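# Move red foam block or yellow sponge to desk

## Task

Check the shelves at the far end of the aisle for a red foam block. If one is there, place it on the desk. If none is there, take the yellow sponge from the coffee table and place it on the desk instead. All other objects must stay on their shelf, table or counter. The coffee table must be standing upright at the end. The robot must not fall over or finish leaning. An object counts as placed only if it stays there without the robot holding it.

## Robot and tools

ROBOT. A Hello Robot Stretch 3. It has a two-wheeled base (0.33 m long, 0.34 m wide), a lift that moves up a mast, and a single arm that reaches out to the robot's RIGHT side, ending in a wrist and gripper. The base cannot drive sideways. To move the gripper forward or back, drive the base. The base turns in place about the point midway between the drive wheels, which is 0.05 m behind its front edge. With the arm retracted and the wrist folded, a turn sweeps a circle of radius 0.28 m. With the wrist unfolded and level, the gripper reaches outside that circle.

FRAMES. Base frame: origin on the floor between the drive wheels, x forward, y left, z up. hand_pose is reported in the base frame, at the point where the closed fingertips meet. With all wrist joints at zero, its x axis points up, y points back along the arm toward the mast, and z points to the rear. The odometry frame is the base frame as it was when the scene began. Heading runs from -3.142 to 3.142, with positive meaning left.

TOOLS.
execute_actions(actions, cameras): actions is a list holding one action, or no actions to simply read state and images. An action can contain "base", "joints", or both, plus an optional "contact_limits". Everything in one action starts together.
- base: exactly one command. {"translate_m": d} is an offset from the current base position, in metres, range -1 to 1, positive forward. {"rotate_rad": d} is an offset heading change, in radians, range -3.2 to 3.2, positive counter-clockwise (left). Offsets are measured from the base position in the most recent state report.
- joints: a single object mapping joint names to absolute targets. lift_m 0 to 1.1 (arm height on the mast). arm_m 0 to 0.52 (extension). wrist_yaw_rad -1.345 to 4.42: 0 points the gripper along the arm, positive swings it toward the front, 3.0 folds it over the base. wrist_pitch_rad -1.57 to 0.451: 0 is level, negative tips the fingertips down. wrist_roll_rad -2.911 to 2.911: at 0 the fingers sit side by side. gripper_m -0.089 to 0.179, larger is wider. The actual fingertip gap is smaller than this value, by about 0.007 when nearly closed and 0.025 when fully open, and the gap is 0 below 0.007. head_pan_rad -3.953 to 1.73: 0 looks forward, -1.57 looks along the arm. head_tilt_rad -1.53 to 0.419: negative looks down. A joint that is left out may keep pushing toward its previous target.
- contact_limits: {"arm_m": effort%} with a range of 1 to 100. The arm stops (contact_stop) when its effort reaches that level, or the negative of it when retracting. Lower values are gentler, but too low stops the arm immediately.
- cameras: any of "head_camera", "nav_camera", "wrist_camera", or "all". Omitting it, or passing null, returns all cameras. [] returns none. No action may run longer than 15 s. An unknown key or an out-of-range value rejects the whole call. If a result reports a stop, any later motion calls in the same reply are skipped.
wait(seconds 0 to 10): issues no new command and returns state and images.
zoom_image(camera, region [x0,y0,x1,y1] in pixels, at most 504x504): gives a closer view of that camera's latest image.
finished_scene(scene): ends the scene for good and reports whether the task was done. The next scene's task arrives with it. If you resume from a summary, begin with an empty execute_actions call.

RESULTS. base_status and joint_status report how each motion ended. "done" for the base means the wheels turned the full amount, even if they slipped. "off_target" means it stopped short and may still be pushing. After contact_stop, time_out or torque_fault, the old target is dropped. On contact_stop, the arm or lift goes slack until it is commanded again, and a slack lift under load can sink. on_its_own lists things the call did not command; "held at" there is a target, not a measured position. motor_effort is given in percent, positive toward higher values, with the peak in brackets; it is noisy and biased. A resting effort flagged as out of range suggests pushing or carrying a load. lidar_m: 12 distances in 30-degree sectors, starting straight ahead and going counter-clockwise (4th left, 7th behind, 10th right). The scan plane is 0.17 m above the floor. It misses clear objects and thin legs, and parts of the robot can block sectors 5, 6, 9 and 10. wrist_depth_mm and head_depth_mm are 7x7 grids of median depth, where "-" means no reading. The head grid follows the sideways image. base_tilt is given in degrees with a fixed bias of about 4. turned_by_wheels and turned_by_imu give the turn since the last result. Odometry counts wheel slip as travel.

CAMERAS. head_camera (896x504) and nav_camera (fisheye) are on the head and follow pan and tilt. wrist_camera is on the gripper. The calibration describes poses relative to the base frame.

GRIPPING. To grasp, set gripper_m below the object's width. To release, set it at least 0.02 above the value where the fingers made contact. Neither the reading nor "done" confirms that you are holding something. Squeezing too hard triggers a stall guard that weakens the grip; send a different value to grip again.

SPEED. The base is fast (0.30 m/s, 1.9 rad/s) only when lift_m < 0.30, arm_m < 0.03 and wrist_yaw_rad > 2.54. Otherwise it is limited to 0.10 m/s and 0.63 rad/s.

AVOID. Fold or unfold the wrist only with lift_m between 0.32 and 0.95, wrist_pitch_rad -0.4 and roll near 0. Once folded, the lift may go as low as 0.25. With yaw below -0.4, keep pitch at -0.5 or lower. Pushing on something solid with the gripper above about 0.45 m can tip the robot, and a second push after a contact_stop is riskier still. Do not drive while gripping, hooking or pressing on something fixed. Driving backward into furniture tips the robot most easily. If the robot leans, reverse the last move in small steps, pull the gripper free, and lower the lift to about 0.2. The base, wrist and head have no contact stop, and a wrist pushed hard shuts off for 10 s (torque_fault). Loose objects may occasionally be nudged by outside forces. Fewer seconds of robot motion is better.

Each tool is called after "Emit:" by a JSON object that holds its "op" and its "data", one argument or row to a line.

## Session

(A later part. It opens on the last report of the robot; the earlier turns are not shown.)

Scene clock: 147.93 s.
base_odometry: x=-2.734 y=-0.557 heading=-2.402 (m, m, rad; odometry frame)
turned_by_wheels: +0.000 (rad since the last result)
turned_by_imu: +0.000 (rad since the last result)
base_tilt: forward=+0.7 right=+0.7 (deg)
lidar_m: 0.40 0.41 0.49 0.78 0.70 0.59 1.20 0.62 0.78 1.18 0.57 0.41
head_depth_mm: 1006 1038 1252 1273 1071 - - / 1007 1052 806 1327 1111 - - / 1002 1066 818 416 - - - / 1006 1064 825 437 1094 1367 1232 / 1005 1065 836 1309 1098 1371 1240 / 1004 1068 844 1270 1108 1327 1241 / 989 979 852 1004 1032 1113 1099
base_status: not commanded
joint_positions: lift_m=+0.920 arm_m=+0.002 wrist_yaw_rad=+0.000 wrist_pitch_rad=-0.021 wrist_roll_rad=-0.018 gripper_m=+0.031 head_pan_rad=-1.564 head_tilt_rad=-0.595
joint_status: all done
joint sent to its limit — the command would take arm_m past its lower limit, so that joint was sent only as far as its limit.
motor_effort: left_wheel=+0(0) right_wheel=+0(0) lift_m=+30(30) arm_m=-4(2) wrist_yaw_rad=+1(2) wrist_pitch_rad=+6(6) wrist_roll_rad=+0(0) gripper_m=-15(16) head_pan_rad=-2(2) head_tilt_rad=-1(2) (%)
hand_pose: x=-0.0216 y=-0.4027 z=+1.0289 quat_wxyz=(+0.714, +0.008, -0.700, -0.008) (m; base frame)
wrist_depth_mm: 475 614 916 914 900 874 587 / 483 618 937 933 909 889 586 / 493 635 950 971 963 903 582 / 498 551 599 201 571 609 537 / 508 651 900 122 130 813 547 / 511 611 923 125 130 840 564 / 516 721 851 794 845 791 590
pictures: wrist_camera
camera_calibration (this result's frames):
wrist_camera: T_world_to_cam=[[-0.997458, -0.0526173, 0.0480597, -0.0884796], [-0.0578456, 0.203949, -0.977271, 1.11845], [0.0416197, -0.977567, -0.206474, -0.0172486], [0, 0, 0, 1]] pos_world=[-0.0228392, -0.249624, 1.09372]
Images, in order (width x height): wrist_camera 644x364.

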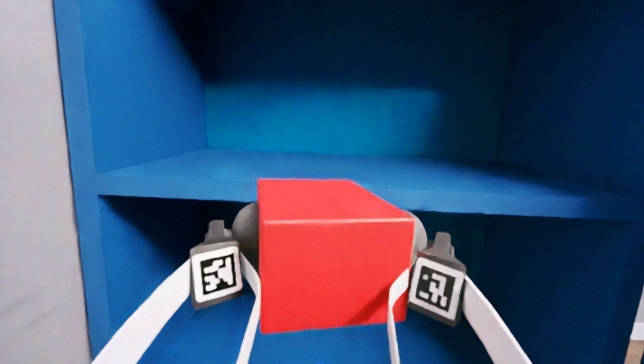

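Emit:
{"op": "execute_actions", "data": {
  "actions": [
    {"base":{"translate_m":-0.1},"joints":{"wrist_pitch_rad":-0.4}}
  ],
  "cameras": []
}}

Emit:
{"op": "execute_actions", "data": {
  "actions": [
    {"joints":{"wrist_yaw_rad":3.0}}
  ],
  "cameras": []
}}

Emit:
{"op": "execute_actions", "data": {
  "actions": [
    {"base":{"translate_m":-1.0},"joints":{"head_pan_rad":-3.14,"head_tilt_rad":-0.6}}
  ],
  "cameras": ["nav_camera","wrist_camera"]
}}

Scene clock: 154.77 s.
base_odometry: x=-2.660 y=-0.489 heading=-2.402 (m, m, rad; odometry frame)
turned_by_wheels: +0.000 (rad since the last result)
turned_by_imu: +0.001 (rad since the last result)
base_tilt: forward=+0.7 right=+0.7 (deg)
lidar_m: 0.50 0.51 0.63 0.78 0.55 0.51 1.35 0.53 0.63 1.18 0.71 0.52
head_depth_mm: 1006 1040 1127 1213 1069 - - / 1010 1054 809 1277 1079 - - / 1003 1065 817 1288 1095 - - / 1005 1066 824 1292 1058 1366 1236 / 1001 1064 837 1305 1094 1364 1231 / 1006 1067 845 1317 1105 1375 1249 / 1006 1063 855 1226 1109 1273 1225
base_status: done
joint_positions: lift_m=+0.920 arm_m=+0.002 wrist_yaw_rad=+0.000 wrist_pitch_rad=-0.417 wrist_roll_rad=-0.018 gripper_m=+0.031 head_pan_rad=-1.564 head_tilt_rad=-0.595
joint_status: all done
motor_effort: left_wheel=+0(3) right_wheel=-1(6) lift_m=+30(30) arm_m=-4(4) wrist_yaw_rad=+0(1) wrist_pitch_rad=+5(5) wrist_roll_rad=+0(0) gripper_m=-15(15) head_pan_rad=-2(2) head_tilt_rad=-2(2) (%)
hand_pose: x=-0.0216 y=-0.3716 z=+0.9327 quat_wxyz=(+0.698, +0.148, -0.685, -0.145) (m; base frame)
wrist_depth_mm: 482 469 465 472 485 450 438 / 558 796 978 959 943 709 483 / 570 793 - - - 711 508 / 613 803 960 202 975 701 535 / 628 738 757 123 130 726 524 / 634 817 - 124 130 709 517 / 636 981 - - - 732 517
pictures: none
No camera images: the call's "cameras" was empty. Leave "cameras" out to get every camera's image.

Scene clock: 157.27 s.
base_odometry: x=-2.660 y=-0.489 heading=-2.402 (m, m, rad; odometry frame)
turned_by_wheels: +0.000 (rad since the last result)
turned_by_imu: +0.000 (rad since the last result)
base_tilt: forward=+0.6 right=+0.7 (deg)
lidar_m: 0.50 0.52 0.63 0.78 0.55 0.51 1.35 0.53 0.63 1.18 0.71 0.52
head_depth_mm: 1003 1039 1125 1216 1069 - - / 1004 1061 808 1276 1111 - - / 1007 1067 817 1294 1120 - - / 1005 1069 827 1291 1058 - - / 1007 1066 835 1309 1097 1470 - / 1007 1066 843 1312 1105 1381 1245 / 1003 1070 855 1225 1112 1273 1227
base_status: not commanded
joint_positions: lift_m=+0.920 arm_m=+0.002 wrist_yaw_rad=+2.997 wrist_pitch_rad=-0.417 wrist_roll_rad=-0.018 gripper_m=+0.031 head_pan_rad=-1.564 head_tilt_rad=-0.595
joint_status: all done
motor_effort: left_wheel=+0(0) right_wheel=-1(1) lift_m=+30(30) arm_m=-4(4) wrist_yaw_rad=+3(3) wrist_pitch_rad=+5(5) wrist_roll_rad=+0(0) gripper_m=-13(15) head_pan_rad=-2(3) head_tilt_rad=-1(2) (%)
hand_pose: x=+0.0110 y=+0.0753 z=+0.9327 quat_wxyz=(+0.195, +0.694, +0.098, +0.686) (m; base frame)
wrist_depth_mm: 361 - 378 390 402 418 433 / 518 670 821 833 849 655 467 / 531 708 907 954 944 705 489 / 525 758 956 202 972 709 514 / 520 726 - 122 130 720 552 / 530 634 - 125 130 667 562 / 599 852 - 997 - 728 556
pictures: none
No camera images: the call's "cameras" was empty. Leave "cameras" out to get every camera's image.

Scene clock: 168.50 s.
base_odometry: x=-1.921 y=+0.184 heading=-2.402 (m, m, rad; odometry frame)
turned_by_wheels: +0.000 (rad since the last result)
turned_by_imu: +0.003 (rad since the last result)
base_tilt: forward=+0.7 right=+0.8 (deg)
lidar_m: 1.48 0.49 0.35 0.34 0.46 0.46 2.76 0.43 0.32 0.31 0.32 0.58
head_depth_mm: 2874 3072 2900 2357 - - - / 2869 3205 2984 2366 - - - / 2871 3202 3001 2301 - - - / 2917 3162 3001 2228 1752 1449 - / 2874 3229 3032 2242 1762 1467 - / 2893 3188 3102 2258 1777 1473 - / 2902 3219 3092 2272 1769 1494 -
base_status: done
joint_positions: lift_m=+0.920 arm_m=+0.002 wrist_yaw_rad=+2.998 wrist_pitch_rad=-0.417 wrist_roll_rad=-0.018 gripper_m=+0.031 head_pan_rad=-3.133 head_tilt_rad=-0.595
joint_status: all done
motor_effort: left_wheel=+0(4) right_wheel=+0(6) lift_m=+30(30) arm_m=-4(4) wrist_yaw_rad=+2(2) wrist_pitch_rad=+5(5) wrist_roll_rad=+0(0) gripper_m=-15(15) head_pan_rad=-2(29) head_tilt_rad=-1(1) (%)
hand_pose: x=+0.0109 y=+0.0753 z=+0.9327 quat_wxyz=(+0.195, +0.694, +0.098, +0.686) (m; base frame)
wrist_depth_mm: 327 - 340 346 356 417 441 / 409 553 814 827 860 762 538 / 441 589 883 921 949 818 561 / 453 631 948 202 986 824 565 / 501 624 - 122 130 744 593 / - 613 - 125 130 675 662 / - 719 976 747 773 787 -
pictures: nav_camera (sideways: a quarter turn counterclockwise sets it upright), wrist_camera
camera_calibration (this result's frames):
nav_camera: T_world_to_cam=[[-0.528104, 0.0244541, 0.848828, -1.05768], [0.0240236, 0.999615, -0.0138518, 0.0702248], [-0.84884, 0.0130767, -0.528488, 0.656825], [0, 0, 0, 1]] pos_world=[-0.00271168, -0.0529223, 1.24588]
wrist_camera: T_world_to_cam=[[0.996785, -0.0764586, 0.0239498, -0.0238146], [-0.0237349, -0.567283, -0.823181, 0.842769], [0.0765256, 0.819966, -0.567274, 0.629514], [0, 0, 0, 1]] pos_world=[-0.00443278, -0.0399118, 1.05143]
Images, in order (width x height): nav_camera 672x504, wrist_camera 644x364.

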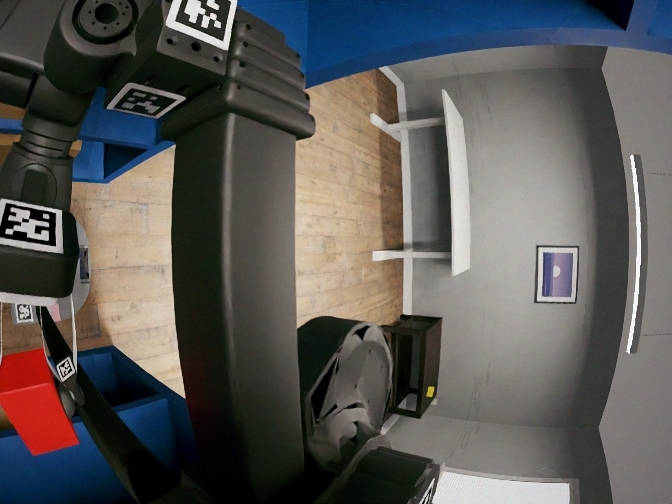

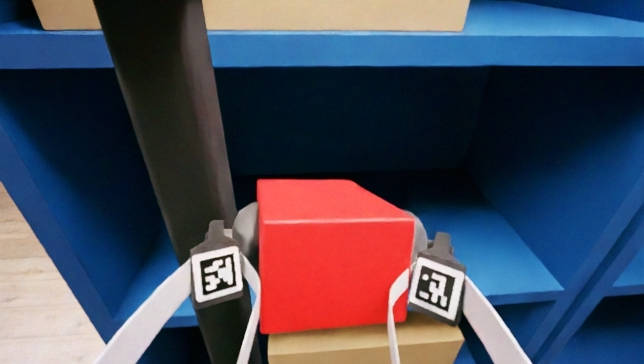

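Emit:
{"op": "execute_actions", "data": {
  "actions": [
    {"base":{"translate_m":-1.0}}
  ],
  "cameras": []
}}

Emit:
{"op": "execute_actions", "data": {
  "actions": [
    {"base":{"translate_m":-0.5}}
  ],
  "cameras": []
}}

Emit:
{"op": "execute_actions", "data": {
  "actions": [
    {"base":{"rotate_rad":-1.57},"joints":{"head_pan_rad":-1.57,"head_tilt_rad":-0.7}}
  ],
  "cameras": ["nav_camera","head_camera"]
}}

Scene clock: 182.77 s.
base_odometry: x=-1.182 y=+0.858 heading=-2.402 (m, m, rad; odometry frame)
turned_by_wheels: +0.000 (rad since the last result)
turned_by_imu: +0.003 (rad since the last result)
base_tilt: forward=+0.7 right=+0.7 (deg)
lidar_m: 1.18 0.71 0.90 1.89 1.96 1.81 1.81 2.16 1.91 1.86 0.90 0.70
head_depth_mm: 1972 2187 2390 2336 - - - / 1966 2180 2472 2379 - - - / 1970 2083 2435 2286 - - - / 1977 2076 2437 2221 1763 1447 - / 1975 2101 2495 2233 1754 1468 - / 1969 2088 2479 2260 1782 1479 - / 1981 2100 2469 2266 1785 1493 -
base_status: done
joint_positions: lift_m=+0.920 arm_m=+0.002 wrist_yaw_rad=+2.998 wrist_pitch_rad=-0.417 wrist_roll_rad=-0.018 gripper_m=+0.031 head_pan_rad=-3.133 head_tilt_rad=-0.595
joint_status: not commanded
motor_effort: left_wheel=+0(4) right_wheel=+0(5) lift_m=+30(30) arm_m=-4(3) wrist_yaw_rad=+3(3) wrist_pitch_rad=+5(5) wrist_roll_rad=+0(0) gripper_m=-14(15) head_pan_rad=-3(2) head_tilt_rad=-1(2) (%)
hand_pose: x=+0.0109 y=+0.0753 z=+0.9327 quat_wxyz=(+0.195, +0.694, +0.098, +0.686) (m; base frame)
wrist_depth_mm: - - - - - - 689 / - - - - - - 695 / - - - - - - 697 / - - - 202 - - 707 / - - - 122 130 - 706 / - - - 125 130 - 716 / - - - - - 978 923
pictures: none
No camera images: the call's "cameras" was empty. Leave "cameras" out to get every camera's image.

Scene clock: 189.00 s.
base_odometry: x=-0.813 y=+1.195 heading=-2.402 (m, m, rad; odometry frame)
turned_by_wheels: +0.000 (rad since the last result)
turned_by_imu: +0.002 (rad since the last result)
base_tilt: forward=+0.7 right=+0.6 (deg)
lidar_m: 1.17 1.18 1.96 1.89 1.96 1.37 1.32 1.75 1.91 1.83 1.93 1.17
head_depth_mm: 1520 1692 1902 2089 - - - / 1512 1686 1868 2080 - - - / 1524 1657 1311 2083 - - - / 1524 1673 1324 2108 1761 1447 - / 1518 1694 1335 2087 1761 1477 - / 1522 1697 1357 2102 1779 1476 - / 1523 1700 1369 2117 1781 1486 -
base_status: done
joint_positions: lift_m=+0.920 arm_m=+0.002 wrist_yaw_rad=+2.998 wrist_pitch_rad=-0.417 wrist_roll_rad=-0.018 gripper_m=+0.031 head_pan_rad=-3.133 head_tilt_rad=-0.595
joint_status: not commanded
motor_effort: left_wheel=+0(4) right_wheel=+0(6) lift_m=+30(29) arm_m=-3(3) wrist_yaw_rad=+3(3) wrist_pitch_rad=+5(5) wrist_roll_rad=+0(0) gripper_m=-15(14) head_pan_rad=-3(2) head_tilt_rad=-1(2) (%)
hand_pose: x=+0.0109 y=+0.0753 z=+0.9327 quat_wxyz=(+0.195, +0.694, +0.098, +0.686) (m; base frame)
wrist_depth_mm: - - - - - - - / - - - - - - - / - - - - - - - / - - - 202 - - - / - - - 122 130 - - / - - - 124 130 - - / - - - - - - -
pictures: none
No camera images: the call's "cameras" was empty. Leave "cameras" out to get every camera's image.

Scene clock: 192.47 s.
base_odometry: x=-0.813 y=+1.195 heading=+2.311 (m, m, rad; odometry frame)
turned_by_wheels: -1.570 (rad since the last result)
turned_by_imu: -1.590 (rad since the last result)
base_tilt: forward=+0.7 right=+0.8 (deg)
lidar_m: 1.83 1.93 1.17 1.17 1.18 1.96 1.89 1.95 1.37 1.32 1.75 1.91
head_depth_mm: 1554 1750 2008 1928 - - 1147 / 1541 1749 2004 1950 1661 - 1169 / 1536 1517 1234 1906 1638 - - / 1542 1521 1243 1913 1652 - 1168 / 1538 1535 1210 1968 1664 - 1168 / 1542 1549 1213 1998 1634 1391 1194 / 1537 1573 1234 2012 1648 1386 1208
base_status: done
joint_positions: lift_m=+0.920 arm_m=+0.002 wrist_yaw_rad=+2.998 wrist_pitch_rad=-0.417 wrist_roll_rad=-0.018 gripper_m=+0.031 head_pan_rad=-1.577 head_tilt_rad=-0.691
joint_status: all done
motor_effort: left_wheel=+2(5) right_wheel=-3(7) lift_m=+30(30) arm_m=-4(4) wrist_yaw_rad=+2(2) wrist_pitch_rad=+5(5) wrist_roll_rad=+0(0) gripper_m=-14(14) head_pan_rad=+2(29) head_tilt_rad=-3(10) (%)
hand_pose: x=+0.0109 y=+0.0753 z=+0.9326 quat_wxyz=(+0.195, +0.694, +0.098, +0.686) (m; base frame)
wrist_depth_mm: - - - - - - - / - - - - - - - / - - - - - - - / - - - 201 - - - / - - - 122 130 - - / - - - 125 131 - - / - - - - - - -
pictures: head_camera (sideways: a quarter turn clockwise sets it upright), nav_camera (sideways: a quarter turn counterclockwise sets it upright)
camera_calibration (this result's frames):
head_camera: T_world_to_cam=[[0.0167371, 0.654917, -0.755516, 1.00594], [0.999553, 0.0077541, 0.0288649, -0.0367547], [0.0247625, -0.755661, -0.654494, 0.809867], [0, 0, 0, 1]] pos_world=[-0.000152653, -0.0465399, 1.29112]
nav_camera: T_world_to_cam=[[-0.0328185, -0.606747, 0.794217, -0.989499], [-0.999138, 0.0401125, -0.010642, 0.0722858], [-0.025401, -0.793882, -0.607541, 0.754649], [0, 0, 0, 1]] pos_world=[0.0589185, -0.00417355, 1.24513]
Images, in order (width x height): head_camera 896x504, nav_camera 672x504.

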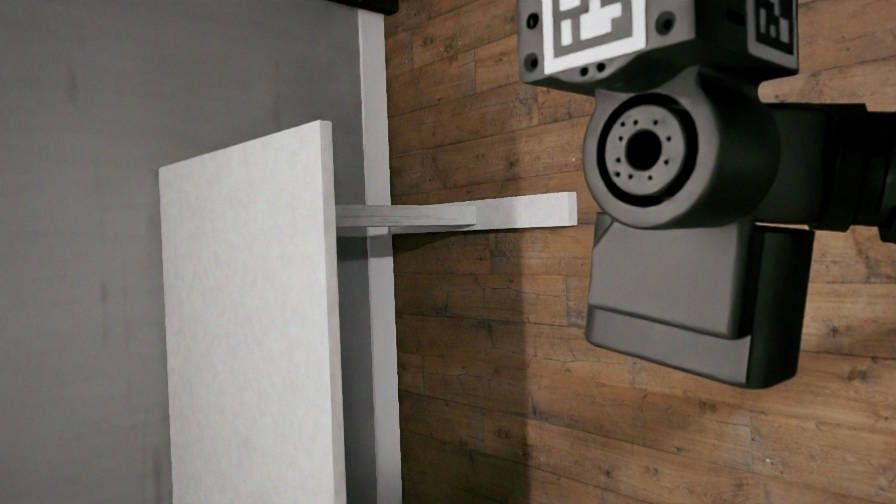

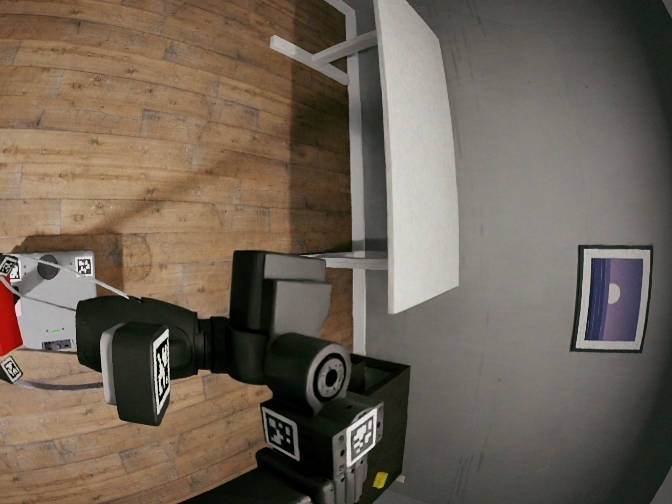

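Emit:
{"op": "execute_actions", "data": {
  "actions": [
    {"base":{"rotate_rad":0.8}}
  ],
  "cameras": []
}}

Emit:
{"op": "execute_actions", "data": {
  "actions": [
    {"base":{"translate_m":-0.65}}
  ],
  "cameras": []
}}

Emit:
{"op": "execute_actions", "data": {
  "actions": [
    {"base":{"rotate_rad":-0.8}}
  ],
  "cameras": []
}}

Emit:
{"op": "execute_actions", "data": {
  "actions": [
    {"joints":{"wrist_yaw_rad":0}}
  ],
  "cameras": ["head_camera","wrist_camera"]
}}

Scene clock: 200.07 s.
base_odometry: x=-0.813 y=+1.195 heading=+3.111 (m, m, rad; odometry frame)
turned_by_wheels: +0.800 (rad since the last result)
turned_by_imu: +0.810 (rad since the last result)
base_tilt: forward=+0.8 right=+0.7 (deg)
lidar_m: 1.30 1.17 1.17 1.32 1.89 1.89 1.37 1.32 1.75 1.75 1.83 1.83
head_depth_mm: 1723 1464 2101 1928 - - 1153 / 1872 1489 2299 1943 1664 - 1162 / 2024 1506 2241 1946 1641 - - / 2214 1710 2518 1963 1673 - 1163 / 2124 2301 2431 1972 1665 - 1170 / 1936 2118 2342 2000 1633 1397 1196 / 1792 1958 2130 2008 1641 1385 1206
base_status: done
joint_positions: lift_m=+0.920 arm_m=+0.002 wrist_yaw_rad=+2.998 wrist_pitch_rad=-0.417 wrist_roll_rad=-0.018 gripper_m=+0.031 head_pan_rad=-1.577 head_tilt_rad=-0.691
joint_status: not commanded
motor_effort: left_wheel=-1(4) right_wheel=+1(6) lift_m=+30(30) arm_m=-3(4) wrist_yaw_rad=+2(2) wrist_pitch_rad=+5(5) wrist_roll_rad=+0(0) gripper_m=-14(14) head_pan_rad=+3(2) head_tilt_rad=-3(2) (%)
hand_pose: x=+0.0109 y=+0.0753 z=+0.9326 quat_wxyz=(+0.195, +0.694, +0.098, +0.686) (m; base frame)
wrist_depth_mm: - - - - - - - / - - - - - - - / - - - - - - - / - - - 201 - - - / - - - 122 130 - - / - - - 125 130 - - / - - - - - - -
pictures: none
No camera images: the call's "cameras" was empty. Leave "cameras" out to get every camera's image.

Scene clock: 207.80 s.
base_odometry: x=-0.163 y=+1.175 heading=+3.111 (m, m, rad; odometry frame)
turned_by_wheels: +0.000 (rad since the last result)
turned_by_imu: +0.002 (rad since the last result)
base_tilt: forward=+0.7 right=+0.7 (deg)
lidar_m: 1.83 1.59 1.60 1.65 1.44 1.44 1.31 0.75 0.93 1.50 1.81 2.29
head_depth_mm: 1258 1344 1072 869 - - 1149 / 1363 1416 1079 852 1650 - 1168 / 1495 1504 1088 912 1652 - - / 1627 1521 1094 1854 1662 - 1166 / 1815 1537 1114 1979 1659 - 1171 / 2020 1550 1266 1979 1637 1395 1193 / 2204 1575 2400 2002 1644 1381 1205
base_status: done
joint_positions: lift_m=+0.920 arm_m=+0.002 wrist_yaw_rad=+2.998 wrist_pitch_rad=-0.417 wrist_roll_rad=-0.018 gripper_m=+0.031 head_pan_rad=-1.577 head_tilt_rad=-0.691
joint_status: not commanded
motor_effort: left_wheel=-1(5) right_wheel=+1(4) lift_m=+30(30) arm_m=-4(4) wrist_yaw_rad=+3(2) wrist_pitch_rad=+5(5) wrist_roll_rad=+0(0) gripper_m=-15(14) head_pan_rad=+3(3) head_tilt_rad=-3(3) (%)
hand_pose: x=+0.0109 y=+0.0753 z=+0.9326 quat_wxyz=(+0.195, +0.694, +0.098, +0.686) (m; base frame)
wrist_depth_mm: - - - - - - - / - - - - - - - / - - - - - - - / - - - 202 - - - / - - - 122 130 - - / - - - 125 131 - - / - - - - - - -
pictures: none
No camera images: the call's "cameras" was empty. Leave "cameras" out to get every camera's image.

Scene clock: 210.07 s.
base_odometry: x=-0.163 y=+1.175 heading=+2.311 (m, m, rad; odometry frame)
turned_by_wheels: -0.800 (rad since the last result)
turned_by_imu: -0.810 (rad since the last result)
base_tilt: forward=+0.6 right=+0.7 (deg)
lidar_m: 2.29 2.39 1.76 1.60 2.03 1.49 1.44 1.31 0.75 1.23 0.93 1.82
head_depth_mm: 1125 1266 1428 1244 - - 1153 / 1120 1262 1433 1506 1548 - 1167 / 1118 1264 1453 1697 1647 - - / 1122 1260 1456 1716 1659 - 1166 / 1114 1263 1451 1696 1668 - 1171 / 1117 1257 1263 1708 1550 1379 1189 / 1119 1256 1127 878 1516 1389 1206
base_status: done
joint_positions: lift_m=+0.920 arm_m=+0.002 wrist_yaw_rad=+2.998 wrist_pitch_rad=-0.417 wrist_roll_rad=-0.018 gripper_m=+0.031 head_pan_rad=-1.577 head_tilt_rad=-0.691
joint_status: not commanded
motor_effort: left_wheel=+1(5) right_wheel=-3(7) lift_m=+30(29) arm_m=-4(3) wrist_yaw_rad=+3(3) wrist_pitch_rad=+5(5) wrist_roll_rad=+0(0) gripper_m=-14(15) head_pan_rad=+3(3) head_tilt_rad=-2(3) (%)
hand_pose: x=+0.0109 y=+0.0753 z=+0.9326 quat_wxyz=(+0.195, +0.694, +0.098, +0.686) (m; base frame)
wrist_depth_mm: - - - - - - - / - - - - - - - / - - - - - - - / - - - 202 - - - / - - - 122 130 - - / - - - 125 131 - - / - - - - - - -
pictures: none
No camera images: the call's "cameras" was empty. Leave "cameras" out to get every camera's image.

Scene clock: 212.57 s.
base_odometry: x=-0.163 y=+1.175 heading=+2.311 (m, m, rad; odometry frame)
turned_by_wheels: +0.000 (rad since the last result)
turned_by_imu: +0.000 (rad since the last result)
base_tilt: forward=+0.7 right=+0.7 (deg)
lidar_m: 2.29 2.40 1.76 1.59 2.04 1.49 1.43 1.32 0.75 1.23 0.93 1.82
head_depth_mm: 1119 1273 1427 1247 - - - / 1124 1266 1428 1492 1499 - - / 1120 1270 1455 1673 - - - / 1116 1263 1455 1625 1577 1335 1183 / 1116 1261 1453 1700 1618 1367 1192 / 1116 1265 1268 1693 1548 1375 1202 / 1112 1261 1134 879 1519 1384 1194
base_status: not commanded
joint_positions: lift_m=+0.920 arm_m=+0.002 wrist_yaw_rad=+0.003 wrist_pitch_rad=-0.417 wrist_roll_rad=-0.018 gripper_m=+0.031 head_pan_rad=-1.577 head_tilt_rad=-0.691
joint_status: all done
motor_effort: left_wheel=+1(1) right_wheel=-3(3) lift_m=+30(30) arm_m=-3(4) wrist_yaw_rad=-2(2) wrist_pitch_rad=+5(5) wrist_roll_rad=+0(0) gripper_m=-15(14) head_pan_rad=+2(3) head_tilt_rad=-3(3) (%)
hand_pose: x=-0.0209 y=-0.3715 z=+0.9326 quat_wxyz=(+0.698, +0.149, -0.685, -0.144) (m; base frame)
wrist_depth_mm: - - - 999 964 944 938 / - - - - - - - / 772 787 - - - - - / 589 593 - 203 - - - / 474 502 912 122 130 923 915 / - - - 125 130 755 765 / - - - - 976 948 959
pictures: head_camera (sideways: a quarter turn clockwise sets it upright), wrist_camera
camera_calibration (this result's frames):
head_camera: T_world_to_cam=[[0.0167032, 0.654935, -0.7555, 1.00593], [0.999553, 0.00780537, 0.0288653, -0.0367551], [0.0248018, -0.755645, -0.654512, 0.80989], [0, 0, 0, 1]] pos_world=[-0.000150232, -0.04654, 1.29112]
wrist_camera: T_world_to_cam=[[-0.997274, -0.0698025, 0.0239163, -0.0654456], [-0.0592812, 0.564982, -0.822971, 1.00815], [0.0439331, -0.822145, -0.56758, 0.387867], [0, 0, 0, 1]] pos_world=[-0.0225431, -0.255272, 1.05139]
Images, in order (width x height): head_camera 896x504, wrist_camera 644x364.

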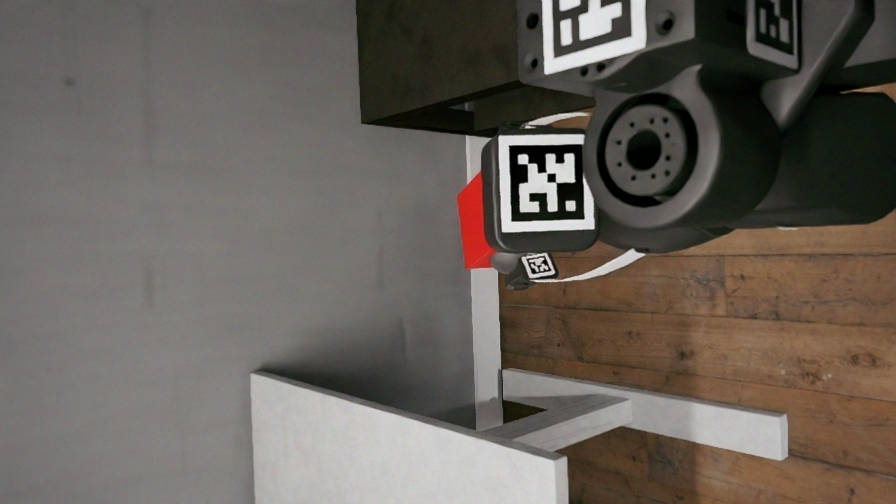

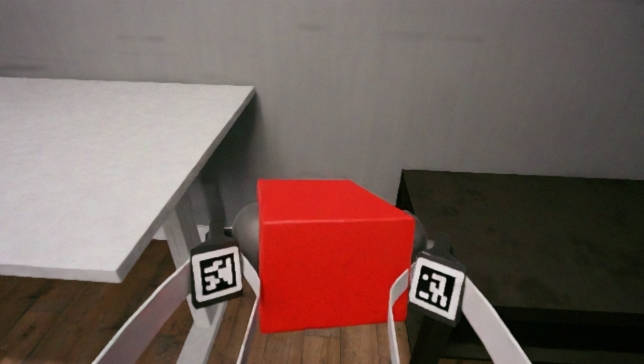

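Emit:
{"op": "execute_actions", "data": {
  "actions": [
    {"base":{"translate_m":0.6},"joints":{"wrist_pitch_rad":0,"lift_m":0.75}}
  ],
  "cameras": []
}}

Emit:
{"op": "execute_actions", "data": {
  "actions": [
    {"joints":{"arm_m":0.42}}
  ],
  "cameras": ["head_camera","wrist_camera"]
}}

Scene clock: 223.37 s.
base_odometry: x=-0.568 y=+1.618 heading=+2.311 (m, m, rad; odometry frame)
turned_by_wheels: +0.000 (rad since the last result)
turned_by_imu: -0.001 (rad since the last result)
base_tilt: forward=+0.7 right=+0.8 (deg)
lidar_m: 1.70 1.75 1.66 1.60 1.66 2.11 2.03 1.11 1.34 0.87 1.34 1.33
head_depth_mm: 1125 1271 1117 841 1499 1351 - / 1114 1266 1080 849 1451 1321 - / 1120 1260 1090 855 541 - - / 1121 1262 1098 860 1127 1367 1188 / 1120 1257 1108 864 1499 1371 1186 / 1118 1260 1115 869 1509 1382 1199 / 1114 1261 1129 877 1515 1377 1199
base_status: done
joint_positions: lift_m=+0.750 arm_m=+0.002 wrist_yaw_rad=+0.002 wrist_pitch_rad=-0.026 wrist_roll_rad=-0.018 gripper_m=+0.031 head_pan_rad=-1.577 head_tilt_rad=-0.691
joint_status: all done
motor_effort: left_wheel=+2(5) right_wheel=-3(4) lift_m=+18(24) arm_m=-4(3) wrist_yaw_rad=+0(2) wrist_pitch_rad=+7(8) wrist_roll_rad=+0(0) gripper_m=-15(14) head_pan_rad=+2(2) head_tilt_rad=-3(3) (%)
hand_pose: x=-0.0209 y=-0.4025 z=+0.8583 quat_wxyz=(+0.714, +0.010, -0.700, -0.008) (m; base frame)
wrist_depth_mm: - - - - 991 994 973 / - - - - - - 997 / - - - - - - - / 888 945 - 203 - - - / 531 542 554 122 130 - - / 380 392 350 124 130 423 - / - 323 316 311 312 317 321
pictures: none
No camera images: the call's "cameras" was empty. Leave "cameras" out to get every camera's image.

Scene clock: 227.63 s.
base_odometry: x=-0.568 y=+1.618 heading=+2.311 (m, m, rad; odometry frame)
turned_by_wheels: +0.000 (rad since the last result)
turned_by_imu: +0.000 (rad since the last result)
base_tilt: forward=+0.7 right=+0.7 (deg)
lidar_m: 1.69 1.75 1.66 1.60 1.67 2.11 2.03 1.11 1.34 0.87 1.34 1.32
head_depth_mm: 1120 1263 1115 856 1525 - 1152 / 1119 1261 1126 - 1379 1320 1183 / 1116 1259 1181 814 1485 1358 1184 / 1120 1250 1054 838 1504 1368 1192 / 1116 1255 1108 867 1504 1371 1195 / 1112 1255 1114 870 1502 1377 1197 / 1114 1261 1128 879 1520 1384 1197
base_status: not commanded
joint_positions: lift_m=+0.750 arm_m=+0.420 wrist_yaw_rad=+0.001 wrist_pitch_rad=-0.025 wrist_roll_rad=-0.018 gripper_m=+0.031 head_pan_rad=-1.577 head_tilt_rad=-0.691
joint_status: all done
motor_effort: left_wheel=+2(2) right_wheel=-3(3) lift_m=+19(19) arm_m=+3(6) wrist_yaw_rad=+0(1) wrist_pitch_rad=+7(7) wrist_roll_rad=+0(0) gripper_m=-14(16) head_pan_rad=+2(3) head_tilt_rad=-2(2) (%)
hand_pose: x=-0.0211 y=-0.8202 z=+0.8585 quat_wxyz=(+0.714, +0.010, -0.700, -0.009) (m; base frame)
wrist_depth_mm: 618 614 607 600 598 589 577 / 644 637 618 618 613 600 596 / 666 661 643 631 628 617 615 / 689 674 671 202 647 641 631 / 528 541 553 122 129 658 656 / 372 390 348 124 130 420 668 / 290 294 297 279 296 316 320
pictures: head_camera (sideways: a quarter turn clockwise sets it upright), wrist_camera
camera_calibration (this result's frames):
head_camera: T_world_to_cam=[[0.0167031, 0.654952, -0.755486, 1.00591], [0.999553, 0.00780498, 0.0288656, -0.0367555], [0.0248021, -0.75563, -0.654529, 0.809911], [0, 0, 0, 1]] pos_world=[-0.00015022, -0.0465398, 1.29112]
wrist_camera: T_world_to_cam=[[-0.997368, -0.0544731, 0.0478508, -0.103175], [-0.0581882, 0.207622, -0.976477, 1.03942], [0.0432569, -0.976691, -0.210245, -0.456674], [0, 0, 0, 1]] pos_world=[-0.0226673, -0.667456, 0.923891]
Images, in order (width x height): head_camera 896x504, wrist_camera 644x364.

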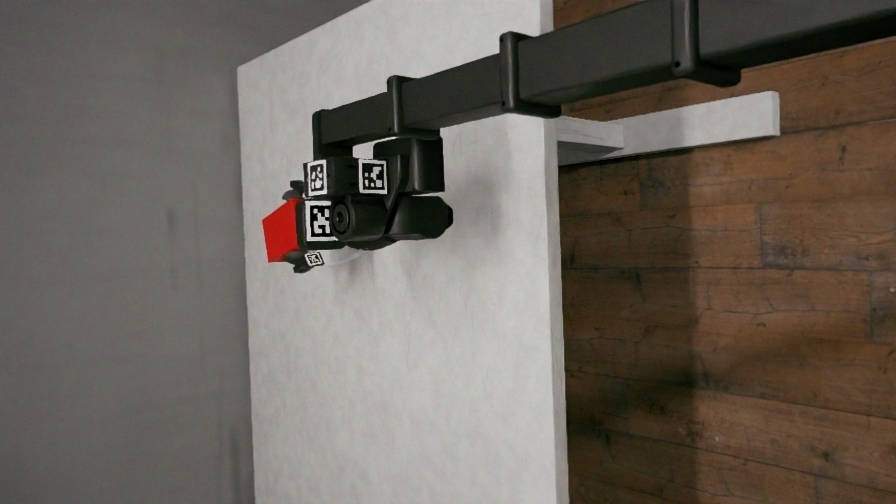

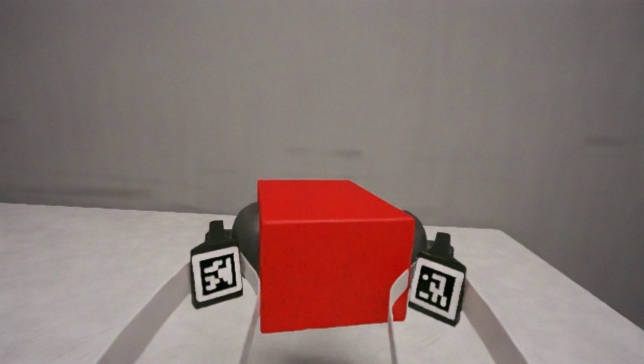

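Emit:
{"op": "execute_actions", "data": {
  "actions": [
    {"joints":{"lift_m":0.65}}
  ],
  "cameras": ["wrist_camera"]
}}

Scene clock: 231.83 s.
base_odometry: x=-0.568 y=+1.618 heading=+2.311 (m, m, rad; odometry frame)
turned_by_wheels: +0.000 (rad since the last result)
turned_by_imu: +0.000 (rad since the last result)
base_tilt: forward=+0.7 right=+0.7 (deg)
lidar_m: 1.69 1.75 1.66 1.60 1.66 2.11 2.03 1.11 1.34 0.87 1.34 1.32
head_depth_mm: 1120 1263 1115 842 1503 1380 - / 1117 1266 1082 874 1340 1308 1176 / 1121 1258 1097 - 1491 1357 1181 / 1117 1259 1121 858 1494 1368 1182 / 1115 1256 1110 865 1504 1375 1189 / 1114 1258 1119 869 1504 1376 1188 / 1112 1258 1128 877 1516 1384 1202
base_status: not commanded
joint_positions: lift_m=+0.651 arm_m=+0.420 wrist_yaw_rad=+0.001 wrist_pitch_rad=-0.005 wrist_roll_rad=-0.018 gripper_m=+0.031 head_pan_rad=-1.577 head_tilt_rad=-0.691
joint_status: all done
motor_effort: left_wheel=+1(2) right_wheel=-2(2) lift_m=+13(20) arm_m=+3(3) wrist_yaw_rad=+0(0) wrist_pitch_rad=+1(7) wrist_roll_rad=+0(0) gripper_m=-14(15) head_pan_rad=+2(2) head_tilt_rad=-3(3) (%)
hand_pose: x=-0.0212 y=-0.8208 z=+0.7639 quat_wxyz=(+0.714, +0.002, -0.700, -0.002) (m; base frame)
wrist_depth_mm: 622 618 612 607 591 591 582 / 645 637 634 622 618 605 599 / 662 661 649 638 629 625 609 / 507 530 564 202 639 634 631 / 289 297 304 122 130 338 351 / 202 211 186 125 130 227 230 / 154 158 159 149 158 169 171
pictures: wrist_camera
camera_calibration (this result's frames):
wrist_camera: T_world_to_cam=[[-0.997376, -0.05337, 0.0489124, -0.0986176], [-0.0581402, 0.187958, -0.980455, 0.934062], [0.0431334, -0.980726, -0.190568, -0.495459], [0, 0, 0, 1]] pos_world=[-0.0226815, -0.666737, 0.82621]
Images, in order (width x height): wrist_camera 644x364.

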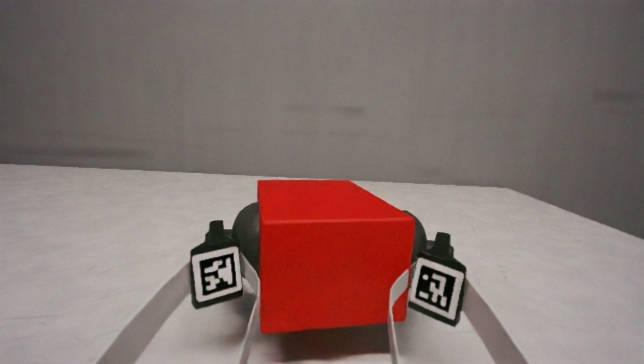

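Effort dropped: touching. Release.

Emit:
{"op": "execute_actions", "data": {
  "actions": [
    {"joints":{"gripper_m":0.13,"lift_m":0.66}}
  ],
  "cameras": []
}}

Emit:
{"op": "execute_actions", "data": {
  "actions": [
    {"joints":{"arm_m":0.0}}
  ],
  "cameras": ["wrist_camera"]
}}

Emit:
{"op": "finished_scene", "data": {
  "scene": 1
}}

Scene clock: 237.10 s.
base_odometry: x=-0.568 y=+1.618 heading=+2.311 (m, m, rad; odometry frame)
turned_by_wheels: +0.000 (rad since the last result)
turned_by_imu: +0.000 (rad since the last result)
base_tilt: forward=+0.7 right=+0.8 (deg)
lidar_m: 1.69 1.75 1.66 1.60 1.67 2.11 2.04 1.11 1.34 0.87 1.34 1.32
head_depth_mm: 1124 1268 1114 842 1498 1373 - / 1114 1261 1083 873 1292 1306 1164 / 1123 1261 1091 - 1485 1362 1181 / 1115 1260 1099 860 1502 1361 1184 / 1118 1257 1106 863 1503 1371 1192 / 1114 1263 1116 870 1505 1383 1201 / 1112 1259 1124 876 1525 1385 1204
base_status: not commanded
joint_positions: lift_m=+0.660 arm_m=+0.420 wrist_yaw_rad=+0.001 wrist_pitch_rad=-0.019 wrist_roll_rad=-0.018 gripper_m=+0.130 head_pan_rad=-1.577 head_tilt_rad=-0.691
joint_status: all done
motor_effort: left_wheel=+1(2) right_wheel=-2(2) lift_m=+30(31) arm_m=+3(3) wrist_yaw_rad=-1(0) wrist_pitch_rad=+5(6) wrist_roll_rad=+0(0) gripper_m=+0(82) head_pan_rad=+3(3) head_tilt_rad=-3(3) (%)
hand_pose: x=-0.0212 y=-0.8204 z=+0.7694 quat_wxyz=(+0.714, +0.007, -0.700, -0.007) (m; base frame)
wrist_depth_mm: 626 617 600 602 596 591 581 / 647 633 625 615 610 607 602 / 666 658 647 637 626 623 615 / 498 521 554 592 618 639 632 / 295 327 309 192 333 383 355 / 209 - 205 132 177 - 237 / - 164 159 127 135 167 179
pictures: none
No camera images: the call's "cameras" was empty. Leave "cameras" out to get every camera's image.

Scene clock: 241.37 s.
base_odometry: x=-0.568 y=+1.618 heading=+2.311 (m, m, rad; odometry frame)
turned_by_wheels: +0.000 (rad since the last result)
turned_by_imu: +0.000 (rad since the last result)
base_tilt: forward=+0.7 right=+0.8 (deg)
lidar_m: 1.70 1.75 1.65 1.61 1.66 2.11 2.03 1.11 1.34 0.87 1.34 1.32
head_depth_mm: 1124 1262 1116 843 1506 1347 1212 / 1114 1256 1083 847 1409 1318 1211 / 1113 1263 1089 854 1489 1392 - / 1120 1262 1098 859 1488 1366 1171 / 1121 1261 1112 866 1508 1372 1190 / 1117 1255 1117 872 1514 1382 1199 / 1116 1259 1129 879 1528 1384 1200
base_status: not commanded
joint_positions: lift_m=+0.660 arm_m=+0.002 wrist_yaw_rad=+0.001 wrist_pitch_rad=-0.019 wrist_roll_rad=-0.018 gripper_m=+0.130 head_pan_rad=-1.577 head_tilt_rad=-0.691
joint_status: all done
joint sent to its limit — the command would take arm_m past its lower limit, so that joint was sent only as far as its limit.
motor_effort: left_wheel=+1(1) right_wheel=-2(2) lift_m=+30(29) arm_m=-4(6) wrist_yaw_rad=+0(0) wrist_pitch_rad=+6(6) wrist_roll_rad=+0(0) gripper_m=+0(0) head_pan_rad=+3(2) head_tilt_rad=-3(3) (%)
hand_pose: x=-0.0212 y=-0.4027 z=+0.7694 quat_wxyz=(+0.714, +0.007, -0.700, -0.007) (m; base frame)
wrist_depth_mm: - - - - - 990 976 / - - - - - - - / - - - - - - - / 518 533 570 546 641 - - / 304 332 319 329 340 390 363 / - - - - 675 - 285 / - - - - - - -
pictures: wrist_camera
camera_calibration (this result's frames):
wrist_camera: T_world_to_cam=[[-0.997382, -0.0539905, 0.0480957, -0.0762145], [-0.0580838, 0.202099, -0.977641, 0.864382], [0.0430633, -0.977876, -0.204706, -0.072356], [0, 0, 0, 1]] pos_world=[-0.0226925, -0.24956, 0.83391]
Images, in order (width x height): wrist_camera 644x364.

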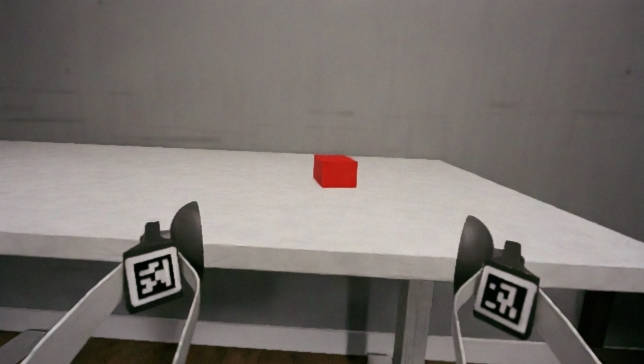

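The scene is finished: the task was done.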